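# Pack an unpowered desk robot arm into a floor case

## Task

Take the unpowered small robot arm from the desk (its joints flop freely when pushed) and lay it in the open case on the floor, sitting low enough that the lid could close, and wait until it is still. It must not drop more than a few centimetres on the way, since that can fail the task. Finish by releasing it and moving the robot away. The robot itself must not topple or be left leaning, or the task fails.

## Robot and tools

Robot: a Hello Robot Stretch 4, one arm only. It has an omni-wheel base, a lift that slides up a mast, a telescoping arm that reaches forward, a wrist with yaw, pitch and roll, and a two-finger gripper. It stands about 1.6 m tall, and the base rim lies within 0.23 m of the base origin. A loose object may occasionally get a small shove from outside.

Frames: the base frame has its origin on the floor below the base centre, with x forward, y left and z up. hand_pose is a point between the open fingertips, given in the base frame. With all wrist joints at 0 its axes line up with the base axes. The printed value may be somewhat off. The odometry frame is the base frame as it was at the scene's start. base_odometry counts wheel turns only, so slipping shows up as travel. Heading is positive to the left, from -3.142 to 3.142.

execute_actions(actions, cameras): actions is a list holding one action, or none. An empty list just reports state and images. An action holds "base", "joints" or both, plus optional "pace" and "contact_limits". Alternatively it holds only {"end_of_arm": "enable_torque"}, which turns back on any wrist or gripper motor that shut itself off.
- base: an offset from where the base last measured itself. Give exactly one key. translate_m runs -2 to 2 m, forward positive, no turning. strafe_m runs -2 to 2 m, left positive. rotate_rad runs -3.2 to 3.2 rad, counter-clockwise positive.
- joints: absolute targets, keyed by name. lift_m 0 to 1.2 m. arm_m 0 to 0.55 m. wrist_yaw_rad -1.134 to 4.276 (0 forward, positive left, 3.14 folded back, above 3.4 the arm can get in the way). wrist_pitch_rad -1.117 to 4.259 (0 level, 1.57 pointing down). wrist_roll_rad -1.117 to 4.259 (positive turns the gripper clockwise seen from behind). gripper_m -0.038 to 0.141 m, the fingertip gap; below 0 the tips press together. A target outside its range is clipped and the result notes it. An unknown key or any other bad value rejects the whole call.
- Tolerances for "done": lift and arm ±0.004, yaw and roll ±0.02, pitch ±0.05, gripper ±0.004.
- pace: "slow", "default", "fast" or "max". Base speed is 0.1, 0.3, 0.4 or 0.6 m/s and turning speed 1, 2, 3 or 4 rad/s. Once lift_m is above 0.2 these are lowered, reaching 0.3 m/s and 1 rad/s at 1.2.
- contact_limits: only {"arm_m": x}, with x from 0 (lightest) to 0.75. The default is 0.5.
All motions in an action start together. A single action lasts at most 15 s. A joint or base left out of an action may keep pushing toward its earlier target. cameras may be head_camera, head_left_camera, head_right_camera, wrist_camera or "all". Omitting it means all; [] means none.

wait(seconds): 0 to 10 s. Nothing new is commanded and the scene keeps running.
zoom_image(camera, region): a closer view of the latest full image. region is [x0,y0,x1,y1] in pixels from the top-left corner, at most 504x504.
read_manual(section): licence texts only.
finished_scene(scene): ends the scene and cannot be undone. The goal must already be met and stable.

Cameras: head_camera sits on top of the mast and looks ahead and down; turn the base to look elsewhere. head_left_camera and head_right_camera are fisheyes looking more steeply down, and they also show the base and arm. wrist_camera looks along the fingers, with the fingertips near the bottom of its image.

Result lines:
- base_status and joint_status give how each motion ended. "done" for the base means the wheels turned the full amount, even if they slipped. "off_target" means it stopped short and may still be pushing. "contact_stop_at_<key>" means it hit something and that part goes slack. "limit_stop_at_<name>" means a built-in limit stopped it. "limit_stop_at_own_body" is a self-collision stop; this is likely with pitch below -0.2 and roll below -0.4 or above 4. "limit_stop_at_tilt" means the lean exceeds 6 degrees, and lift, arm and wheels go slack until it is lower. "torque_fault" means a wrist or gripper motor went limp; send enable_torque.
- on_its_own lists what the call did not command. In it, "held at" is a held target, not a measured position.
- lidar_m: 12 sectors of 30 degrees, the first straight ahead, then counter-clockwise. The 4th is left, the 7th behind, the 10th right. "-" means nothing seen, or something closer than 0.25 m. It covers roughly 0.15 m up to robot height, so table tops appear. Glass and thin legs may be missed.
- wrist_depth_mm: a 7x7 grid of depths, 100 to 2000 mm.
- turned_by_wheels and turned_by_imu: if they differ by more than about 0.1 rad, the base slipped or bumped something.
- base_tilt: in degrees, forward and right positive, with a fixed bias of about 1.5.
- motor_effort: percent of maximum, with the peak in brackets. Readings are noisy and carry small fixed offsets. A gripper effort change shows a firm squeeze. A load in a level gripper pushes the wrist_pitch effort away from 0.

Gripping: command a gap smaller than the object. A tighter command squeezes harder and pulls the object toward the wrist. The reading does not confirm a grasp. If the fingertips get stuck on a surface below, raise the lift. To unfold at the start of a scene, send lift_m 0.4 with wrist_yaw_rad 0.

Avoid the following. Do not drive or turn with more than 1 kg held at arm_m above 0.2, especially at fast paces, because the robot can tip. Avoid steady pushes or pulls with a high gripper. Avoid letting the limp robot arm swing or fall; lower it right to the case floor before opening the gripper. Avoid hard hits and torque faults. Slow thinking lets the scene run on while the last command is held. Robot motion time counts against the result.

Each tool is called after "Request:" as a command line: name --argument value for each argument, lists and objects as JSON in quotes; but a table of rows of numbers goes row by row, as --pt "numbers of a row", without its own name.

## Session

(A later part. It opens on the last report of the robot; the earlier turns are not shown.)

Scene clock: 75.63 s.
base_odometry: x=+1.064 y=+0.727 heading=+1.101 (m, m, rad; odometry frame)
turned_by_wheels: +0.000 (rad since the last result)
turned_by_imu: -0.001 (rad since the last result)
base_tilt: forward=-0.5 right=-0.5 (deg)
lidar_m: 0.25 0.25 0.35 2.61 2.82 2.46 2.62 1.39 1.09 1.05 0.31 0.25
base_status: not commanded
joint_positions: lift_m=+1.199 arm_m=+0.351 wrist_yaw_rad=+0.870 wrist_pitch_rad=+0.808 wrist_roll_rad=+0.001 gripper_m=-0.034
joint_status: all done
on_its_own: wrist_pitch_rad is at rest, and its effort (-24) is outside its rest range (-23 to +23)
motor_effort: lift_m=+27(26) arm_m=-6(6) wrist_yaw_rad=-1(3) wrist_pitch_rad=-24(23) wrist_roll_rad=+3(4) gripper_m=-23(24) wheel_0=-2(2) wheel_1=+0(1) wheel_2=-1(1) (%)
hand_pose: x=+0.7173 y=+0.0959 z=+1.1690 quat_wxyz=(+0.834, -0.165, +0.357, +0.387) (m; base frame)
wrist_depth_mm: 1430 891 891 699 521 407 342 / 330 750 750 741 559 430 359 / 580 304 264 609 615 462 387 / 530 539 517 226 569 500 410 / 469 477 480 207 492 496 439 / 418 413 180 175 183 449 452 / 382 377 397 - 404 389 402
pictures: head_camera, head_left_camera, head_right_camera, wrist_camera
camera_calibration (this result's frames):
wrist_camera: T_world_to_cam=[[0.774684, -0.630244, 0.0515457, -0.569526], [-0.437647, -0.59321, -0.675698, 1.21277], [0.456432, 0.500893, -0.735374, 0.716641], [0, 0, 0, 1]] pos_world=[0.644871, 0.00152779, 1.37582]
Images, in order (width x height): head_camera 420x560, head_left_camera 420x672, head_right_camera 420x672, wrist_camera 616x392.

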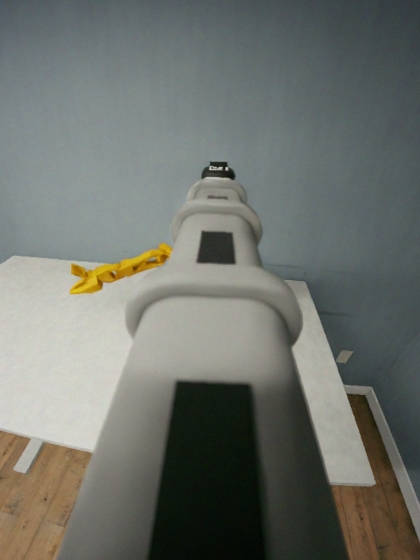

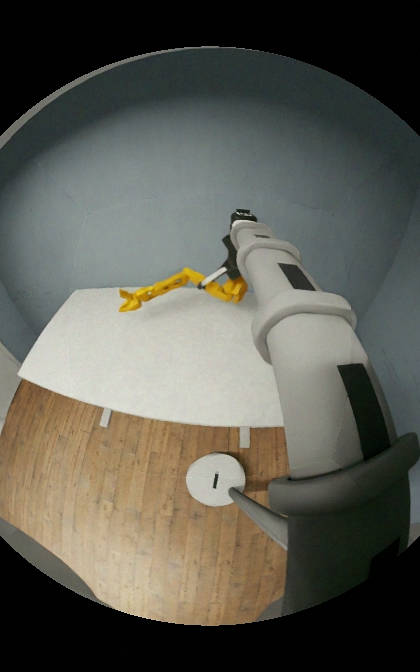

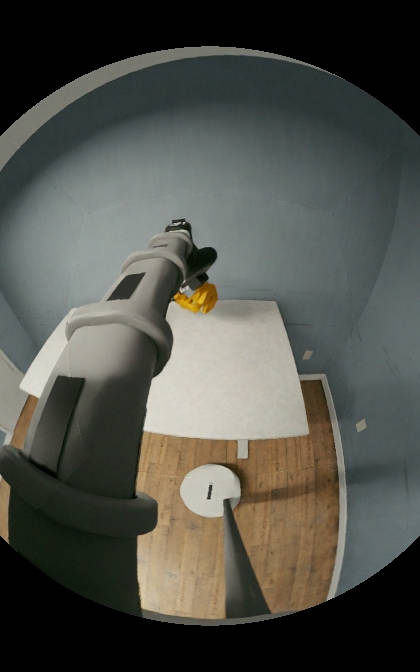

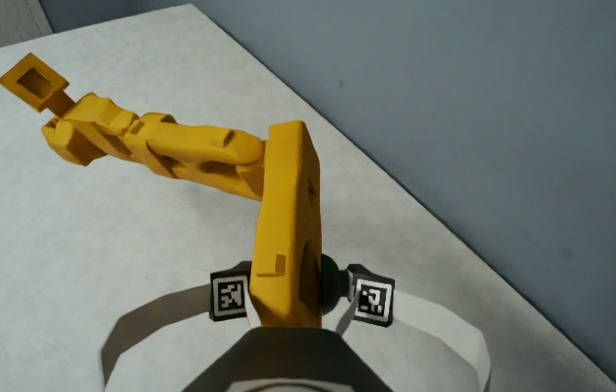

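Request:
execute_actions --actions '[{"joints":{"wrist_pitch_rad":0.1,"arm_m":0.12},"pace":"slow"}]'

Scene clock: 79.37 s.
base_odometry: x=+1.064 y=+0.727 heading=+1.101 (m, m, rad; odometry frame)
turned_by_wheels: +0.000 (rad since the last result)
turned_by_imu: -0.001 (rad since the last result)
base_tilt: forward=-0.4 right=-0.5 (deg)
lidar_m: 0.25 0.25 0.33 2.63 2.85 2.47 2.57 1.39 1.09 1.05 0.31 0.25
base_status: not commanded
joint_positions: lift_m=+1.199 arm_m=+0.121 wrist_yaw_rad=+0.870 wrist_pitch_rad=+0.109 wrist_roll_rad=+0.001 gripper_m=-0.034
joint_status: all done
on_its_own: wrist_pitch_rad is at rest, and its effort (-28) is outside its rest range (-23 to +23)
motor_effort: lift_m=+27(27) arm_m=-6(7) wrist_yaw_rad=+0(1) wrist_pitch_rad=-28(41) wrist_roll_rad=+4(5) gripper_m=-21(23) wheel_0=-1(1) wheel_1=+1(1) wheel_2=-1(1) (%)
hand_pose: x=+0.5437 y=+0.1628 z=+1.3461 quat_wxyz=(+0.906, -0.023, +0.050, +0.421) (m; base frame)
wrist_depth_mm: - - 1576 1060 809 621 539 / - - 1618 1078 798 634 544 / - - 1618 237 809 647 544 / - - 222 230 831 654 544 / - - 208 204 831 654 549 / - 200 176 187 180 640 554 / 732 187 759 - 778 627 564
pictures: head_camera, head_left_camera, head_right_camera, wrist_camera
camera_calibration (this result's frames):
wrist_camera: T_world_to_cam=[[0.750591, -0.658795, 0.0510183, -0.383587], [-0.0460792, -0.12921, -0.990546, 1.43152], [0.659158, 0.741144, -0.12734, -0.0751875], [0, 0, 0, 1]] pos_world=[0.403441, -0.012014, 1.42798]
Images, in order (width x height): head_camera 420x560, head_left_camera 420x672, head_right_camera 420x672, wrist_camera 616x392.

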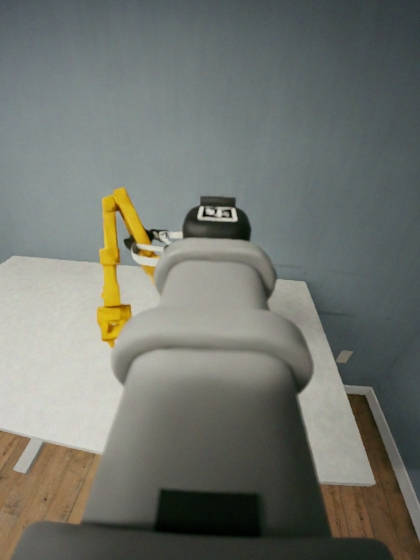

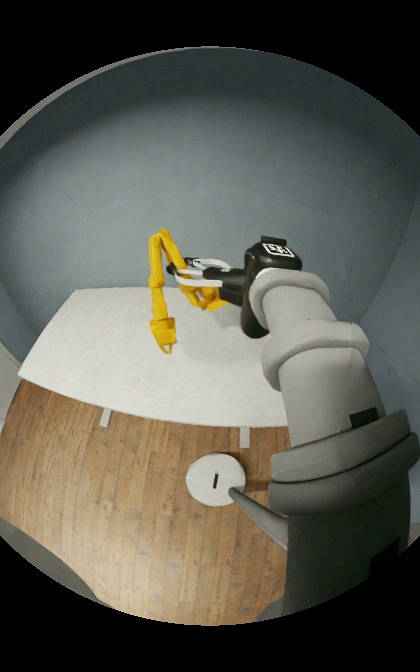

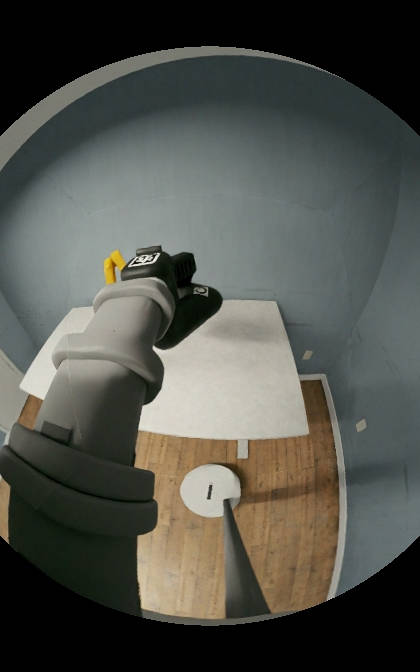

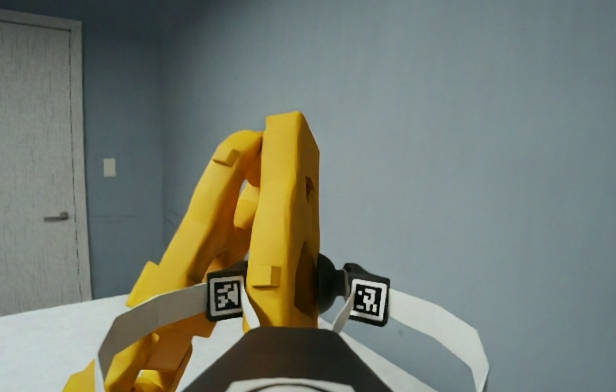

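Request:
execute_actions --actions '[{"base":{"translate_m":-0.55},"joints":{"arm_m":0.05,"wrist_yaw_rad":0.3}}]' --cameras '["head_left_camera"]'

Request:
execute_actions --actions '[{"base":{"rotate_rad":2.5},"pace":"slow"}]' --cameras '["head_left_camera"]'

Request:
execute_actions --actions '[{"base":{"translate_m":1.95},"joints":{"lift_m":0.75,"wrist_yaw_rad":0}}]' --cameras '["head_left_camera"]'

Request:
execute_actions --actions '[{"base":{"rotate_rad":1.3},"pace":"slow"}]'

Scene clock: 83.80 s.
base_odometry: x=+0.815 y=+0.236 heading=+1.101 (m, m, rad; odometry frame)
turned_by_wheels: +0.000 (rad since the last result)
turned_by_imu: -0.001 (rad since the last result)
base_tilt: forward=-0.5 right=-0.6 (deg)
lidar_m: 0.34 0.35 1.20 2.67 2.90 1.97 3.16 1.34 1.02 1.01 1.10 0.41
base_status: done
joint_positions: lift_m=+1.199 arm_m=+0.051 wrist_yaw_rad=+0.300 wrist_pitch_rad=+0.109 wrist_roll_rad=+0.001 gripper_m=-0.034
joint_status: all done
on_its_own: wrist_pitch_rad is at rest, and its effort (-28) is outside its rest range (-23 to +23)
motor_effort: lift_m=+26(27) arm_m=-6(6) wrist_yaw_rad=+0(14) wrist_pitch_rad=-28(28) wrist_roll_rad=+4(4) gripper_m=-22(24) wheel_0=-2(8) wheel_1=+1(7) wheel_2=-2(10) (%)
hand_pose: x=+0.5217 y=+0.0012 z=+1.3462 quat_wxyz=(+0.987, -0.008, +0.054, +0.149) (m; base frame)
wrist_depth_mm: 1863 1618 1464 1281 1205 1098 991 / 1808 1618 1464 1336 1205 1098 1042 / 1983 1661 1499 238 1229 1118 1060 / 1921 1708 223 230 1255 1182 1060 / - 1464 208 204 1255 1160 1098 / 976 200 177 187 180 1098 1060 / 798 188 759 - 842 759 1078
pictures: head_left_camera
Images, in order (width x height): head_left_camera 420x672.

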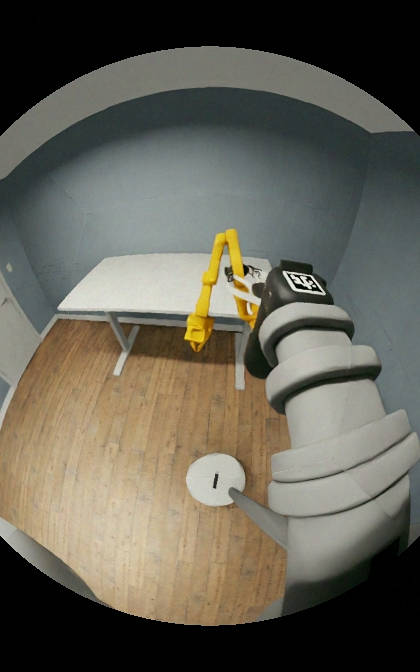

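Scene clock: 87.57 s.
base_odometry: x=+0.815 y=+0.236 heading=-2.683 (m, m, rad; odometry frame)
turned_by_wheels: +2.500 (rad since the last result)
turned_by_imu: +2.491 (rad since the last result)
base_tilt: forward=-0.4 right=-0.7 (deg)
lidar_m: 0.37 0.33 1.51 1.07 0.99 1.03 1.42 0.76 0.78 1.05 2.69 0.44
base_status: done
joint_positions: lift_m=+1.199 arm_m=+0.051 wrist_yaw_rad=+0.300 wrist_pitch_rad=+0.109 wrist_roll_rad=+0.001 gripper_m=-0.034
joint_status: not commanded
on_its_own: wrist_pitch_rad is at rest, and its effort (-27) is outside its rest range (-23 to +23)
motor_effort: lift_m=+26(26) arm_m=-6(6) wrist_yaw_rad=-1(1) wrist_pitch_rad=-27(27) wrist_roll_rad=+4(4) gripper_m=-21(23) wheel_0=-1(6) wheel_1=-1(3) wheel_2=+1(5) (%)
hand_pose: x=+0.5217 y=+0.0013 z=+1.3462 quat_wxyz=(+0.987, -0.008, +0.054, +0.149) (m; base frame)
wrist_depth_mm: - - - - - - - / - - - - - - - / - - - 237 - - - / - - 223 230 - - - / - - 208 204 - - - / - 200 176 189 180 - - / - 188 - - - - -
pictures: head_left_camera
Images, in order (width x height): head_left_camera 420x672.

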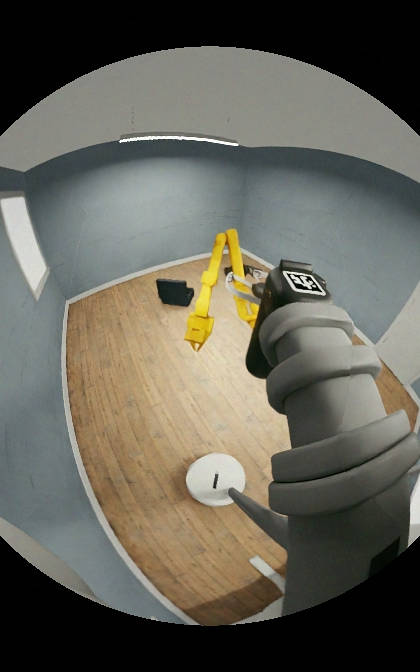

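Scene clock: 95.57 s.
base_odometry: x=-0.933 y=-0.628 heading=-2.683 (m, m, rad; odometry frame)
turned_by_wheels: +0.000 (rad since the last result)
turned_by_imu: -0.006 (rad since the last result)
base_tilt: forward=-0.4 right=-0.7 (deg)
lidar_m: 0.34 0.42 0.39 0.32 2.03 2.07 2.84 2.40 2.50 1.76 1.67 1.72
base_status: done
joint_positions: lift_m=+0.750 arm_m=+0.051 wrist_yaw_rad=+0.000 wrist_pitch_rad=+0.109 wrist_roll_rad=+0.001 gripper_m=-0.034
joint_status: all done
on_its_own: wrist_pitch_rad is at rest, and its effort (-27) is outside its rest range (-23 to +23)
motor_effort: lift_m=+17(30) arm_m=-5(6) wrist_yaw_rad=+0(10) wrist_pitch_rad=-27(26) wrist_roll_rad=+3(3) gripper_m=-22(26) wheel_0=+1(8) wheel_1=-1(6) wheel_2=+0(9) (%)
hand_pose: x=+0.5086 y=-0.0874 z=+0.8970 quat_wxyz=(+0.999, +0.001, +0.055, +0.000) (m; base frame)
wrist_depth_mm: 1042 1138 1336 1464 1756 1537 1255 / 1042 1182 1336 1499 1708 1537 1281 / 1060 1182 1308 238 1808 1537 1308 / 1098 1205 223 231 1808 1576 1336 / 1098 1205 209 203 1921 1576 1308 / 1118 200 176 188 180 1537 1281 / 1138 187 1430 - 1661 1464 1308
pictures: head_left_camera
Images, in order (width x height): head_left_camera 420x672.

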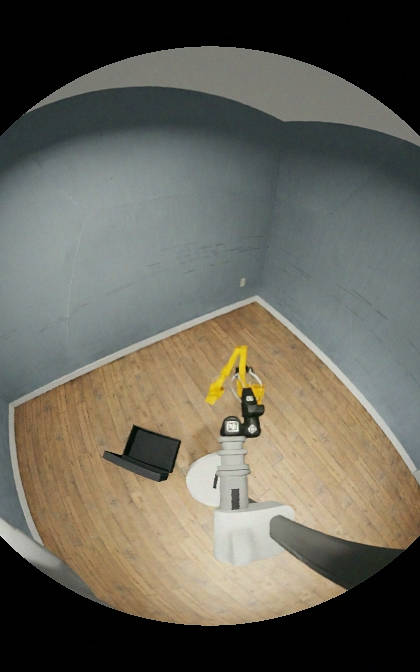

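Scene clock: 98.17 s.
base_odometry: x=-0.933 y=-0.628 heading=-1.383 (m, m, rad; odometry frame)
turned_by_wheels: +1.300 (rad since the last result)
turned_by_imu: +1.295 (rad since the last result)
base_tilt: forward=-0.3 right=-0.7 (deg)
lidar_m: 0.32 0.34 2.03 2.32 2.43 2.42 2.00 1.67 1.65 1.78 1.48 0.38
base_status: done
joint_positions: lift_m=+0.750 arm_m=+0.051 wrist_yaw_rad=+0.000 wrist_pitch_rad=+0.109 wrist_roll_rad=+0.001 gripper_m=-0.034
joint_status: not commanded
on_its_own: wrist_pitch_rad is at rest, and its effort (-28) is outside its rest range (-23 to +23)
motor_effort: lift_m=+17(17) arm_m=-5(6) wrist_yaw_rad=-1(2) wrist_pitch_rad=-28(26) wrist_roll_rad=+2(3) gripper_m=-24(26) wheel_0=-2(7) wheel_1=-1(5) wheel_2=+1(8) (%)
hand_pose: x=+0.5086 y=-0.0874 z=+0.8970 quat_wxyz=(+0.999, +0.001, +0.055, +0.000) (m; base frame)
wrist_depth_mm: 1499 1756 1921 1576 1336 1138 991 / 1537 1808 - 1708 1308 1138 1008 / 1576 1863 - 237 1336 1160 1025 / 1618 1863 221 230 1397 1182 1025 / 1576 1863 209 203 1430 1205 1025 / 1708 200 176 189 180 1160 1025 / 1499 187 1618 - 1430 1160 1060
pictures: head_camera, head_left_camera, head_right_camera, wrist_camera
camera_calibration (this result's frames):
wrist_camera: T_world_to_cam=[[-0.0193847, -0.998523, 0.0507494, -0.136988], [-0.12814, -0.0478591, -0.990601, 1.00162], [0.991567, -0.0257055, -0.127023, -0.160224], [0, 0, 0, 1]] pos_world=[0.284564, -0.0929681, 0.978803]
Images, in order (width x height): head_camera 420x560, head_left_camera 420x672, head_right_camera 420x672, wrist_camera 616x392.

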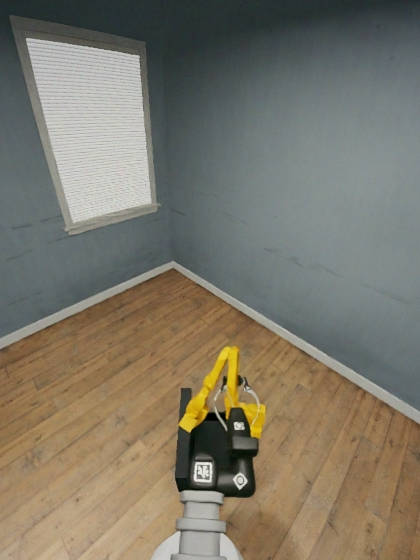

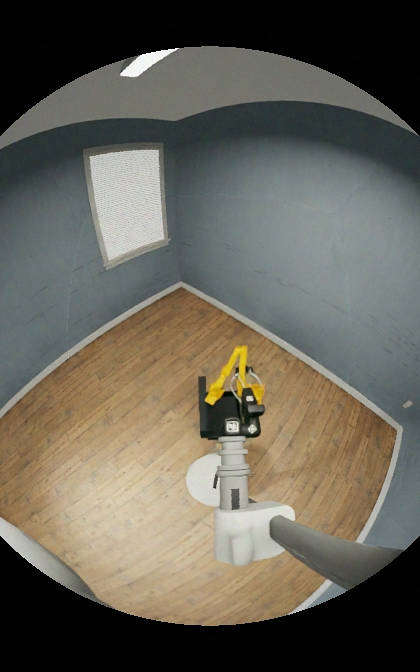

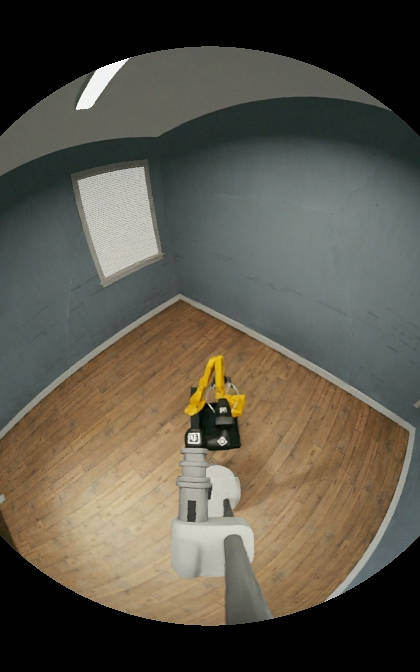

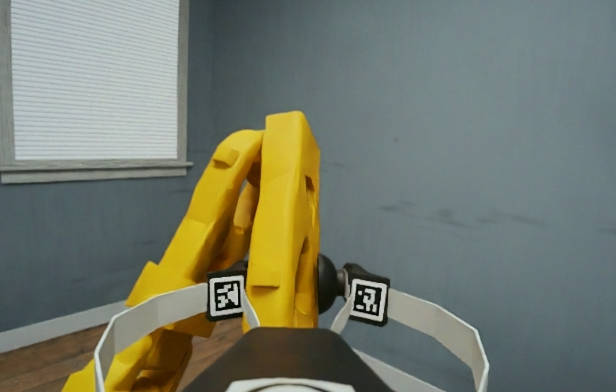

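Request:
execute_actions --actions '[{"base":{"translate_m":-0.1},"joints":{"wrist_pitch_rad":1.57,"arm_m":0.3},"pace":"slow"}]'

Scene clock: 102.47 s.
base_odometry: x=-0.951 y=-0.530 heading=-1.383 (m, m, rad; odometry frame)
turned_by_wheels: +0.000 (rad since the last result)
turned_by_imu: -0.001 (rad since the last result)
base_tilt: forward=-0.3 right=-0.5 (deg)
lidar_m: 0.25 2.11 2.11 2.42 2.32 2.33 1.92 1.61 1.60 1.84 1.57 0.34
base_status: done
joint_positions: lift_m=+0.750 arm_m=+0.299 wrist_yaw_rad=+0.000 wrist_pitch_rad=+1.568 wrist_roll_rad=+0.002 gripper_m=-0.034
joint_status: all done
motor_effort: lift_m=+17(17) arm_m=+6(5) wrist_yaw_rad=+0(1) wrist_pitch_rad=+4(25) wrist_roll_rad=+2(2) gripper_m=-21(22) wheel_0=-2(7) wheel_1=-2(3) wheel_2=+1(3) (%)
hand_pose: x=+0.4706 y=-0.0874 z=+0.6399 quat_wxyz=(+0.708, +0.001, +0.706, -0.001) (m; base frame)
wrist_depth_mm: 842 842 723 854 866 854 854 / 831 831 707 820 842 854 878 / 831 854 585 229 866 878 866 / 866 866 218 212 878 854 878 / 854 854 208 202 866 878 866 / 854 204 177 183 180 891 891 / 866 190 699 - 878 878 891
pictures: head_camera, head_left_camera, head_right_camera, wrist_camera
camera_calibration (this result's frames):
wrist_camera: T_world_to_cam=[[0.0477025, -0.998546, 0.0251062, -0.139897], [-0.998736, -0.0472831, 0.0170429, 0.507009], [-0.015831, -0.0258874, -0.99954, 0.877235], [0, 0, 0, 1]] pos_world=[0.526929, -0.0930117, 0.871702]
Images, in order (width x height): head_camera 420x560, head_left_camera 420x672, head_right_camera 420x672, wrist_camera 616x392.

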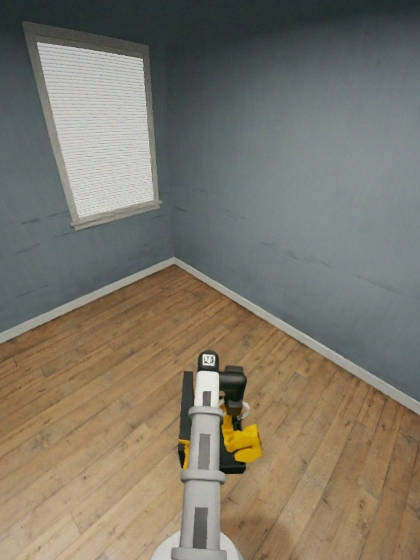

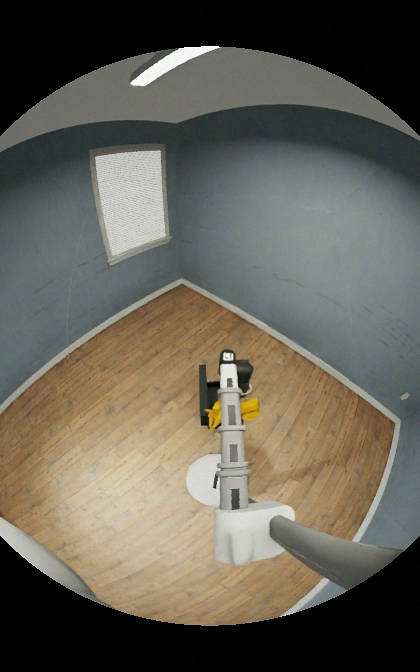

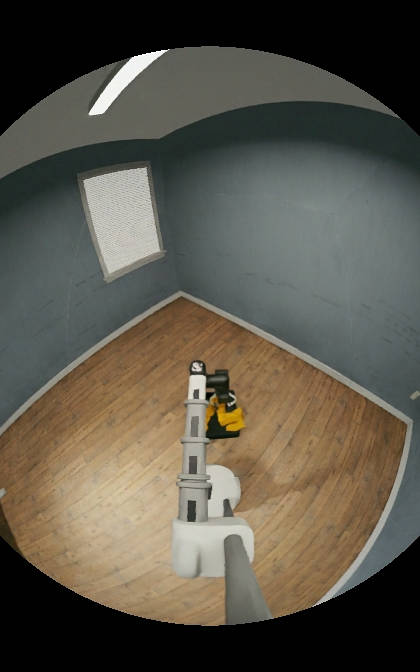

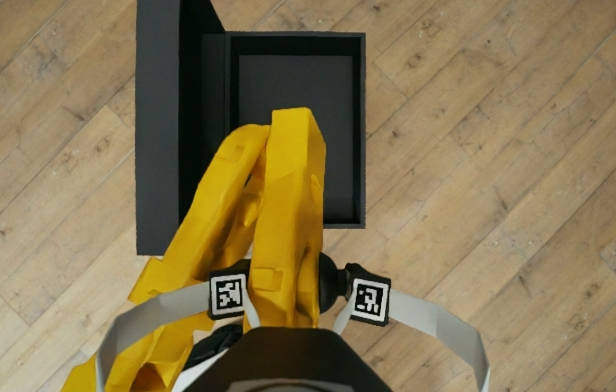

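Request:
execute_actions --actions '[{"base":{"translate_m":0.15},"joints":{"arm_m":0.39,"lift_m":0.55},"pace":"slow"}]'

Scene clock: 105.70 s.
base_odometry: x=-0.923 y=-0.677 heading=-1.383 (m, m, rad; odometry frame)
turned_by_wheels: +0.000 (rad since the last result)
turned_by_imu: -0.001 (rad since the last result)
base_tilt: forward=-0.4 right=-0.7 (deg)
lidar_m: 0.30 0.28 1.99 2.27 2.45 2.44 2.04 1.72 1.69 1.77 1.44 0.31
base_status: done
joint_positions: lift_m=+0.550 arm_m=+0.389 wrist_yaw_rad=+0.000 wrist_pitch_rad=+1.568 wrist_roll_rad=+0.002 gripper_m=-0.034
joint_status: all done
motor_effort: lift_m=+16(13) arm_m=+6(6) wrist_yaw_rad=-1(0) wrist_pitch_rad=+4(3) wrist_roll_rad=+2(1) gripper_m=-21(28) wheel_0=+1(3) wheel_1=+3(1) wheel_2=-1(3) (%)
hand_pose: x=+0.5606 y=-0.0874 z=+0.4400 quat_wxyz=(+0.708, +0.001, +0.706, -0.001) (m; base frame)
wrist_depth_mm: 640 647 647 661 647 661 661 / 647 640 647 654 661 661 654 / 241 407 525 229 661 668 668 / 242 442 219 213 668 668 668 / 243 407 208 201 683 683 676 / 244 203 177 182 180 676 683 / 246 190 525 - 676 683 676
pictures: head_camera, head_left_camera, head_right_camera, wrist_camera
camera_calibration (this result's frames):
wrist_camera: T_world_to_cam=[[0.0477224, -0.998545, 0.0251014, -0.13918], [-0.998734, -0.0473005, 0.0171417, 0.600255], [-0.0159295, -0.0258877, -0.999538, 0.678882], [0, 0, 0, 1]] pos_world=[0.616951, -0.0930107, 0.671772]
Images, in order (width x height): head_camera 420x560, head_left_camera 420x672, head_right_camera 420x672, wrist_camera 616x392.

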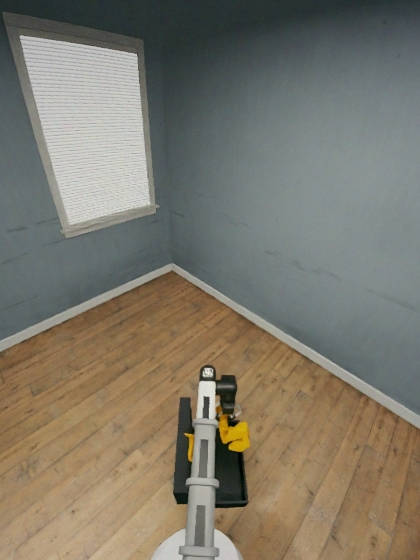

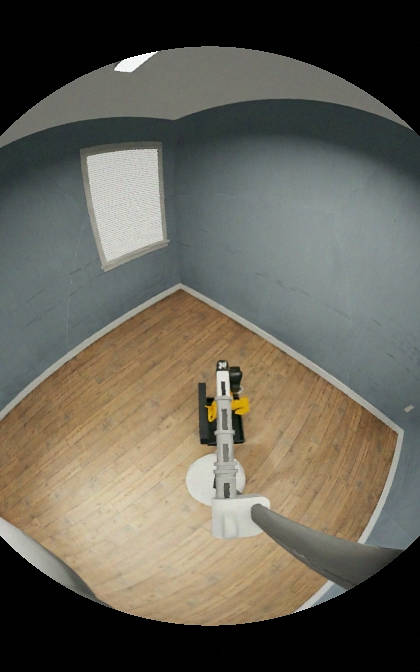

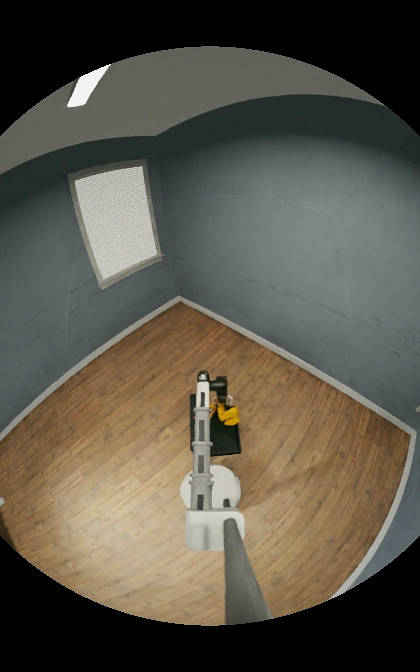

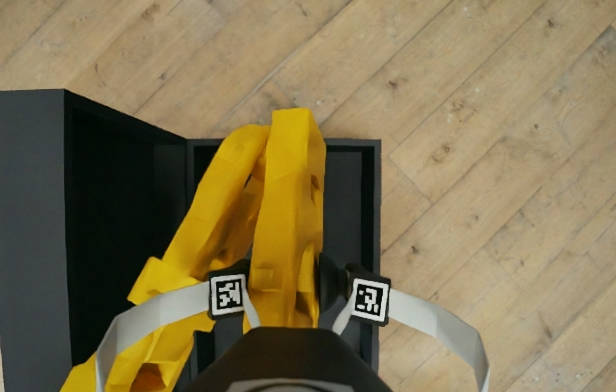

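Request:
zoom_image --camera "head_camera" --region '[150,380,280,520]'

Request:
zoom_image --camera "head_right_camera" --region '[170,370,270,480]'

Region (150, 380, 280, 520) of head_camera's 420x560 image, scaled by 3.600, with more detail than that image has; it fills the left 468 columns of this view, and the rest is white.

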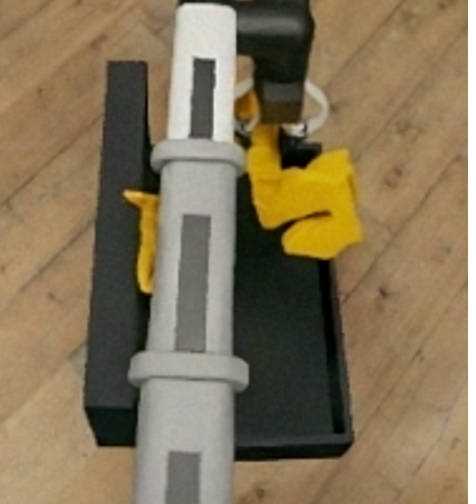

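Region (170, 370, 270, 480) of head_right_camera's 420x672 image, scaled by 4.582, with more detail than that image has; it fills the left 458 columns of this view, and the rest is white.

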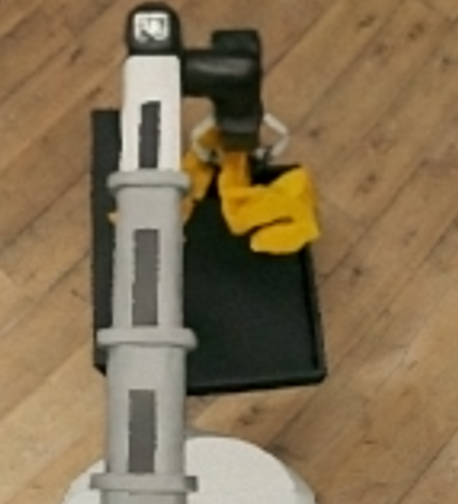

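Request:
execute_actions --actions '[{"base":{"strafe_m":0.02},"joints":{"lift_m":0.34},"pace":"slow"}]'

Scene clock: 108.90 s.
base_odometry: x=-0.904 y=-0.674 heading=-1.383 (m, m, rad; odometry frame)
turned_by_wheels: +0.000 (rad since the last result)
turned_by_imu: -0.001 (rad since the last result)
base_tilt: forward=-0.4 right=-0.6 (deg)
lidar_m: 0.26 0.27 1.98 2.27 2.45 2.41 2.08 1.72 1.72 1.78 1.46 0.34
base_status: done
joint_positions: lift_m=+0.340 arm_m=+0.389 wrist_yaw_rad=+0.000 wrist_pitch_rad=+1.569 wrist_roll_rad=+0.002 gripper_m=-0.034
joint_status: all done
motor_effort: lift_m=+16(15) arm_m=+6(6) wrist_yaw_rad=+0(3) wrist_pitch_rad=+4(3) wrist_roll_rad=+0(2) gripper_m=-23(27) wheel_0=-1(7) wheel_1=+1(6) wheel_2=+0(1) (%)
hand_pose: x=+0.5605 y=-0.0874 z=+0.2300 quat_wxyz=(+0.708, +0.001, +0.706, -0.001) (m; base frame)
wrist_depth_mm: 436 442 442 449 442 449 459 / 240 442 445 445 452 452 452 / 259 303 312 229 382 455 455 / 262 304 220 211 430 459 466 / 260 304 203 202 427 459 462 / 266 203 177 182 180 462 462 / 264 185 218 - 436 459 466
pictures: head_camera, head_left_camera, head_right_camera, wrist_camera
camera_calibration (this result's frames):
wrist_camera: T_world_to_cam=[[0.0473306, -0.998564, 0.0250921, -0.133687], [-0.998749, -0.0469042, 0.0173168, 0.603816], [-0.016115, -0.0258804, -0.999535, 0.469084], [0, 0, 0, 1]] pos_world=[0.616948, -0.0930333, 0.461764]
Images, in order (width x height): head_camera 420x560, head_left_camera 420x672, head_right_camera 420x672, wrist_camera 616x392.

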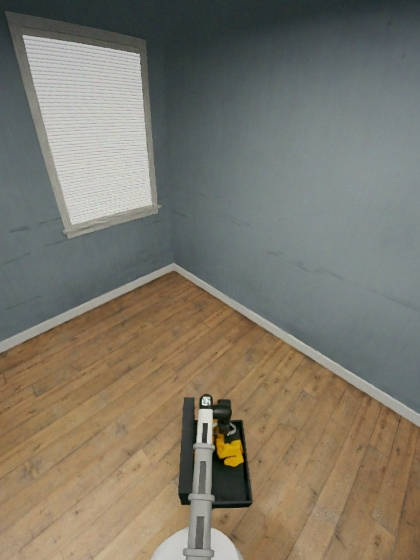

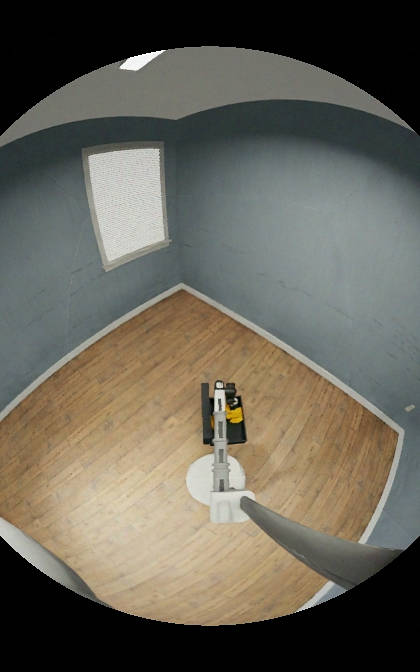

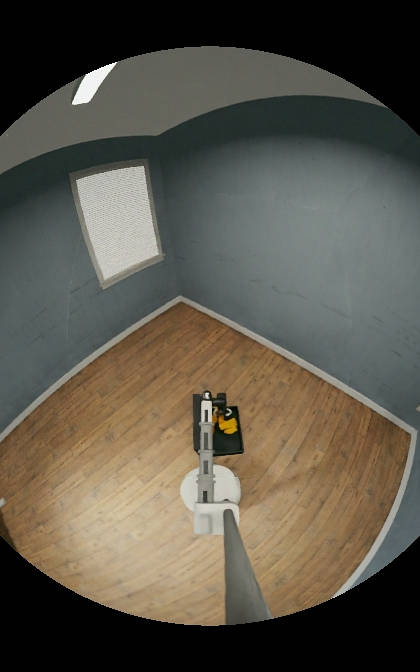

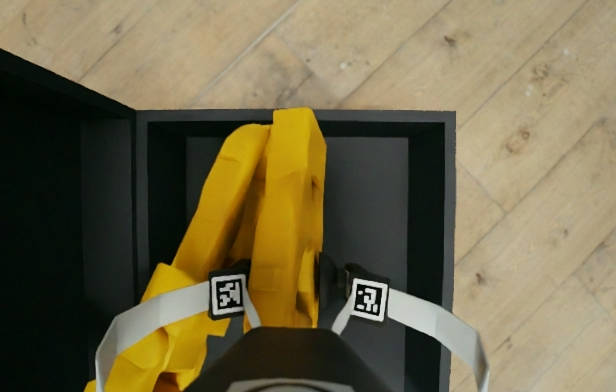

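Request:
execute_actions --actions '[{"joints":{"lift_m":0.23,"arm_m":0.375},"pace":"slow"}]'

Request:
zoom_image --camera "head_camera" --region '[150,380,280,520]'

Scene clock: 110.93 s.
base_odometry: x=-0.904 y=-0.674 heading=-1.383 (m, m, rad; odometry frame)
turned_by_wheels: +0.000 (rad since the last result)
turned_by_imu: -0.001 (rad since the last result)
base_tilt: forward=-0.6 right=-0.5 (deg)
lidar_m: 0.26 0.31 1.97 2.27 2.45 2.40 2.09 1.73 1.71 1.75 1.49 0.30
base_status: not commanded
joint_positions: lift_m=+0.230 arm_m=+0.376 wrist_yaw_rad=+0.000 wrist_pitch_rad=+1.569 wrist_roll_rad=+0.002 gripper_m=-0.034
joint_status: all done
motor_effort: lift_m=+16(14) arm_m=-6(7) wrist_yaw_rad=+1(1) wrist_pitch_rad=+4(3) wrist_roll_rad=+0(0) gripper_m=-27(23) wheel_0=-1(1) wheel_1=+1(1) wheel_2=+0(0) (%)
hand_pose: x=+0.5476 y=-0.0874 z=+0.1200 quat_wxyz=(+0.708, +0.001, +0.706, -0.001) (m; base frame)
wrist_depth_mm: 332 330 336 336 338 340 342 / 201 238 244 245 245 218 343 / 197 281 314 229 317 251 347 / 198 279 220 211 322 250 347 / 198 278 204 202 322 251 349 / 201 202 177 182 180 232 351 / 200 185 218 - 324 215 353
pictures: head_camera, head_left_camera, head_right_camera, wrist_camera
camera_calibration (this result's frames):
wrist_camera: T_world_to_cam=[[0.0473328, -0.998564, 0.0250925, -0.130315], [-0.998749, -0.0469067, 0.01731, 0.592794], [-0.0161082, -0.0258804, -0.999535, 0.358924], [0, 0, 0, 1]] pos_world=[0.604003, -0.0930331, 0.351766]
Images, in order (width x height): head_camera 420x560, head_left_camera 420x672, head_right_camera 420x672, wrist_camera 616x392.

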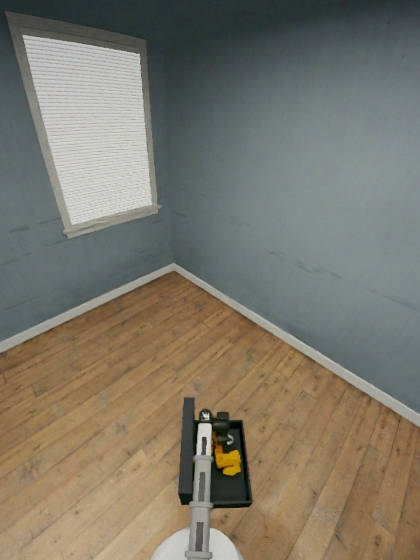

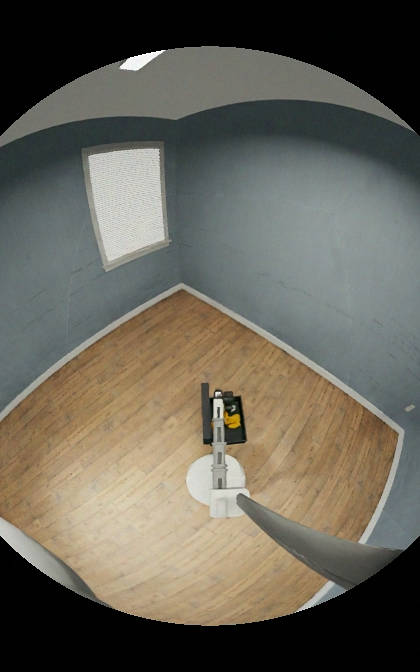

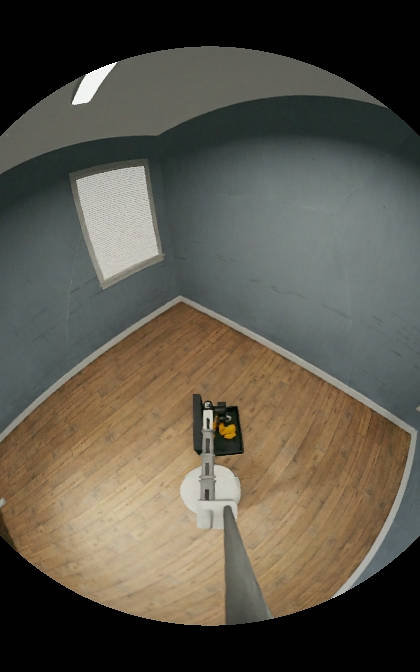

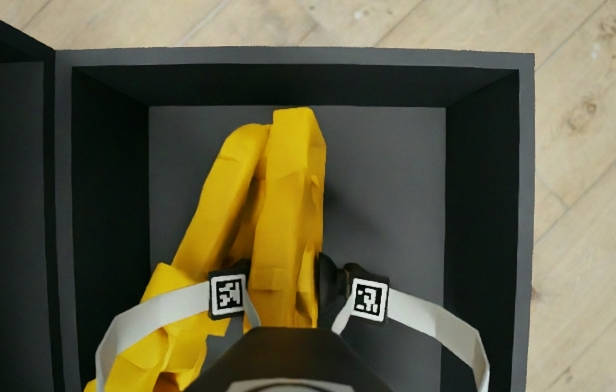

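Region (150, 380, 280, 520) of head_camera's 420x560 image, scaled by 3.600, with more detail than that image has; it fills the left 468 columns of this view, and the rest is white.

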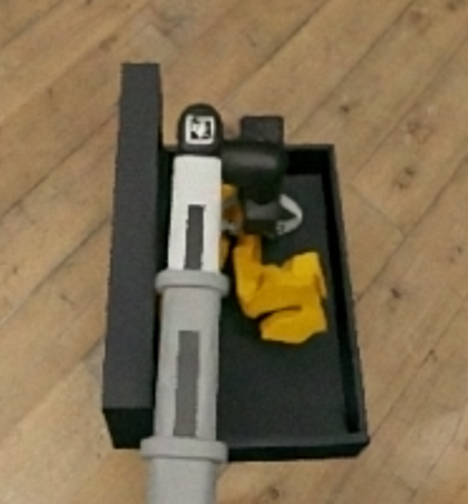

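Request:
execute_actions --actions '[{"base":{"strafe_m":-0.035},"pace":"slow"}]' --cameras '[]'

Request:
execute_actions --actions '[{"joints":{"lift_m":0.175},"pace":"slow","contact_limits":{}}]' --cameras '["wrist_camera","head_camera"]'

Scene clock: 112.60 s.
base_odometry: x=-0.938 y=-0.680 heading=-1.383 (m, m, rad; odometry frame)
turned_by_wheels: +0.000 (rad since the last result)
turned_by_imu: +0.000 (rad since the last result)
base_tilt: forward=-0.3 right=-0.6 (deg)
lidar_m: 0.25 0.26 2.02 2.28 2.49 2.45 2.07 1.69 1.69 1.75 1.44 0.30
base_status: done
joint_positions: lift_m=+0.230 arm_m=+0.376 wrist_yaw_rad=+0.000 wrist_pitch_rad=+1.569 wrist_roll_rad=+0.002 gripper_m=-0.034
joint_status: not commanded
motor_effort: lift_m=+16(16) arm_m=-6(6) wrist_yaw_rad=+0(1) wrist_pitch_rad=+3(3) wrist_roll_rad=+0(1) gripper_m=-22(22) wheel_0=+0(6) wheel_1=-1(2) wheel_2=+0(0) (%)
hand_pose: x=+0.5476 y=-0.0874 z=+0.1200 quat_wxyz=(+0.708, +0.001, +0.706, -0.001) (m; base frame)
wrist_depth_mm: 329 332 334 340 338 342 343 / 219 248 251 252 252 342 343 / 233 310 312 229 315 345 345 / 233 314 220 212 317 345 349 / 233 315 204 202 319 345 349 / 236 200 176 183 180 349 353 / 236 185 218 - 322 229 353
pictures: none
No camera images: the call's "cameras" was empty. Leave "cameras" out to get every camera's image.

action 0: "contact_limits" must be an object like {"arm_m": 0.15}; or leave it out

Request:
execute_actions --actions '[{"joints":{"lift_m":0.175},"pace":"slow"}]' --cameras '["wrist_camera","head_camera"]'

Request:
zoom_image --camera "head_camera" --region '[150,380,280,520]'

Scene clock: 114.23 s.
base_odometry: x=-0.938 y=-0.680 heading=-1.383 (m, m, rad; odometry frame)
turned_by_wheels: +0.000 (rad since the last result)
turned_by_imu: -0.001 (rad since the last result)
base_tilt: forward=-0.3 right=-0.4 (deg)
lidar_m: 0.29 0.26 1.99 2.29 2.48 2.43 2.05 1.68 1.69 1.73 1.42 0.30
base_status: not commanded
joint_positions: lift_m=+0.176 arm_m=+0.376 wrist_yaw_rad=+0.000 wrist_pitch_rad=+1.568 wrist_roll_rad=+0.002 gripper_m=-0.034
joint_status: all done
motor_effort: lift_m=+12(16) arm_m=-5(6) wrist_yaw_rad=+0(0) wrist_pitch_rad=+4(4) wrist_roll_rad=+0(1) gripper_m=-22(24) wheel_0=+0(0) wheel_1=-1(1) wheel_2=+0(0) (%)
hand_pose: x=+0.5476 y=-0.0874 z=+0.0653 quat_wxyz=(+0.708, +0.001, +0.706, -0.001) (m; base frame)
wrist_depth_mm: 158 161 158 159 158 156 290 / 215 243 248 249 247 181 293 / 233 260 260 204 264 182 294 / 234 262 204 199 265 182 293 / 233 262 200 202 267 182 296 / 237 198 177 193 180 169 297 / 235 191 235 - 268 158 300
pictures: head_camera, wrist_camera
camera_calibration (this result's frames):
wrist_camera: T_world_to_cam=[[0.0471526, -0.998572, 0.0251071, -0.128845], [-0.998763, -0.0467341, 0.017002, 0.593766], [-0.0158044, -0.0258777, -0.99954, 0.304095], [0, 0, 0, 1]] pos_world=[0.603913, -0.093043, 0.297095]
Images, in order (width x height): head_camera 420x560, wrist_camera 616x392.

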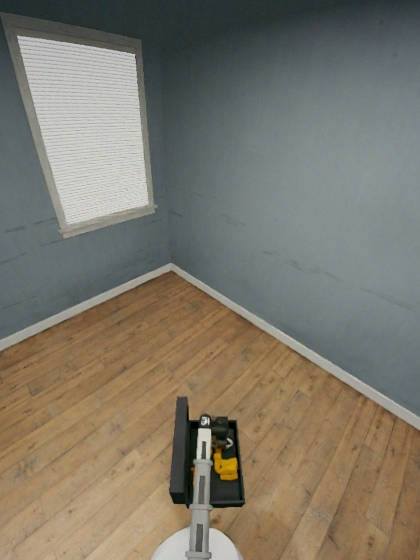

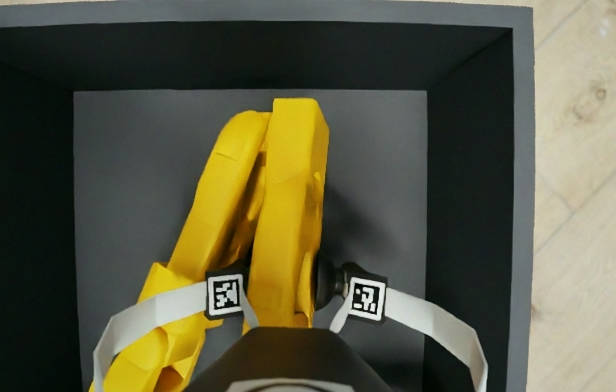

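Region (150, 380, 280, 520) of head_camera's 420x560 image, scaled by 3.600, with more detail than that image has; it fills the left 468 columns of this view, and the rest is white.

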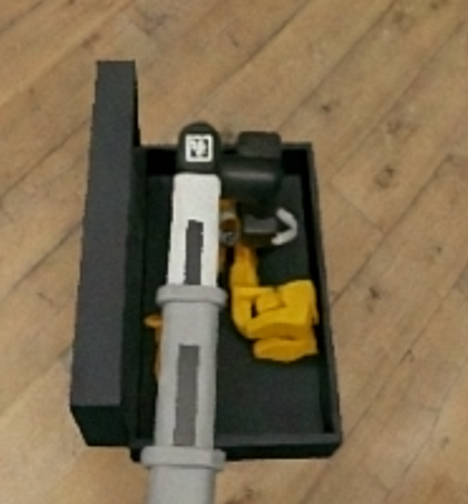

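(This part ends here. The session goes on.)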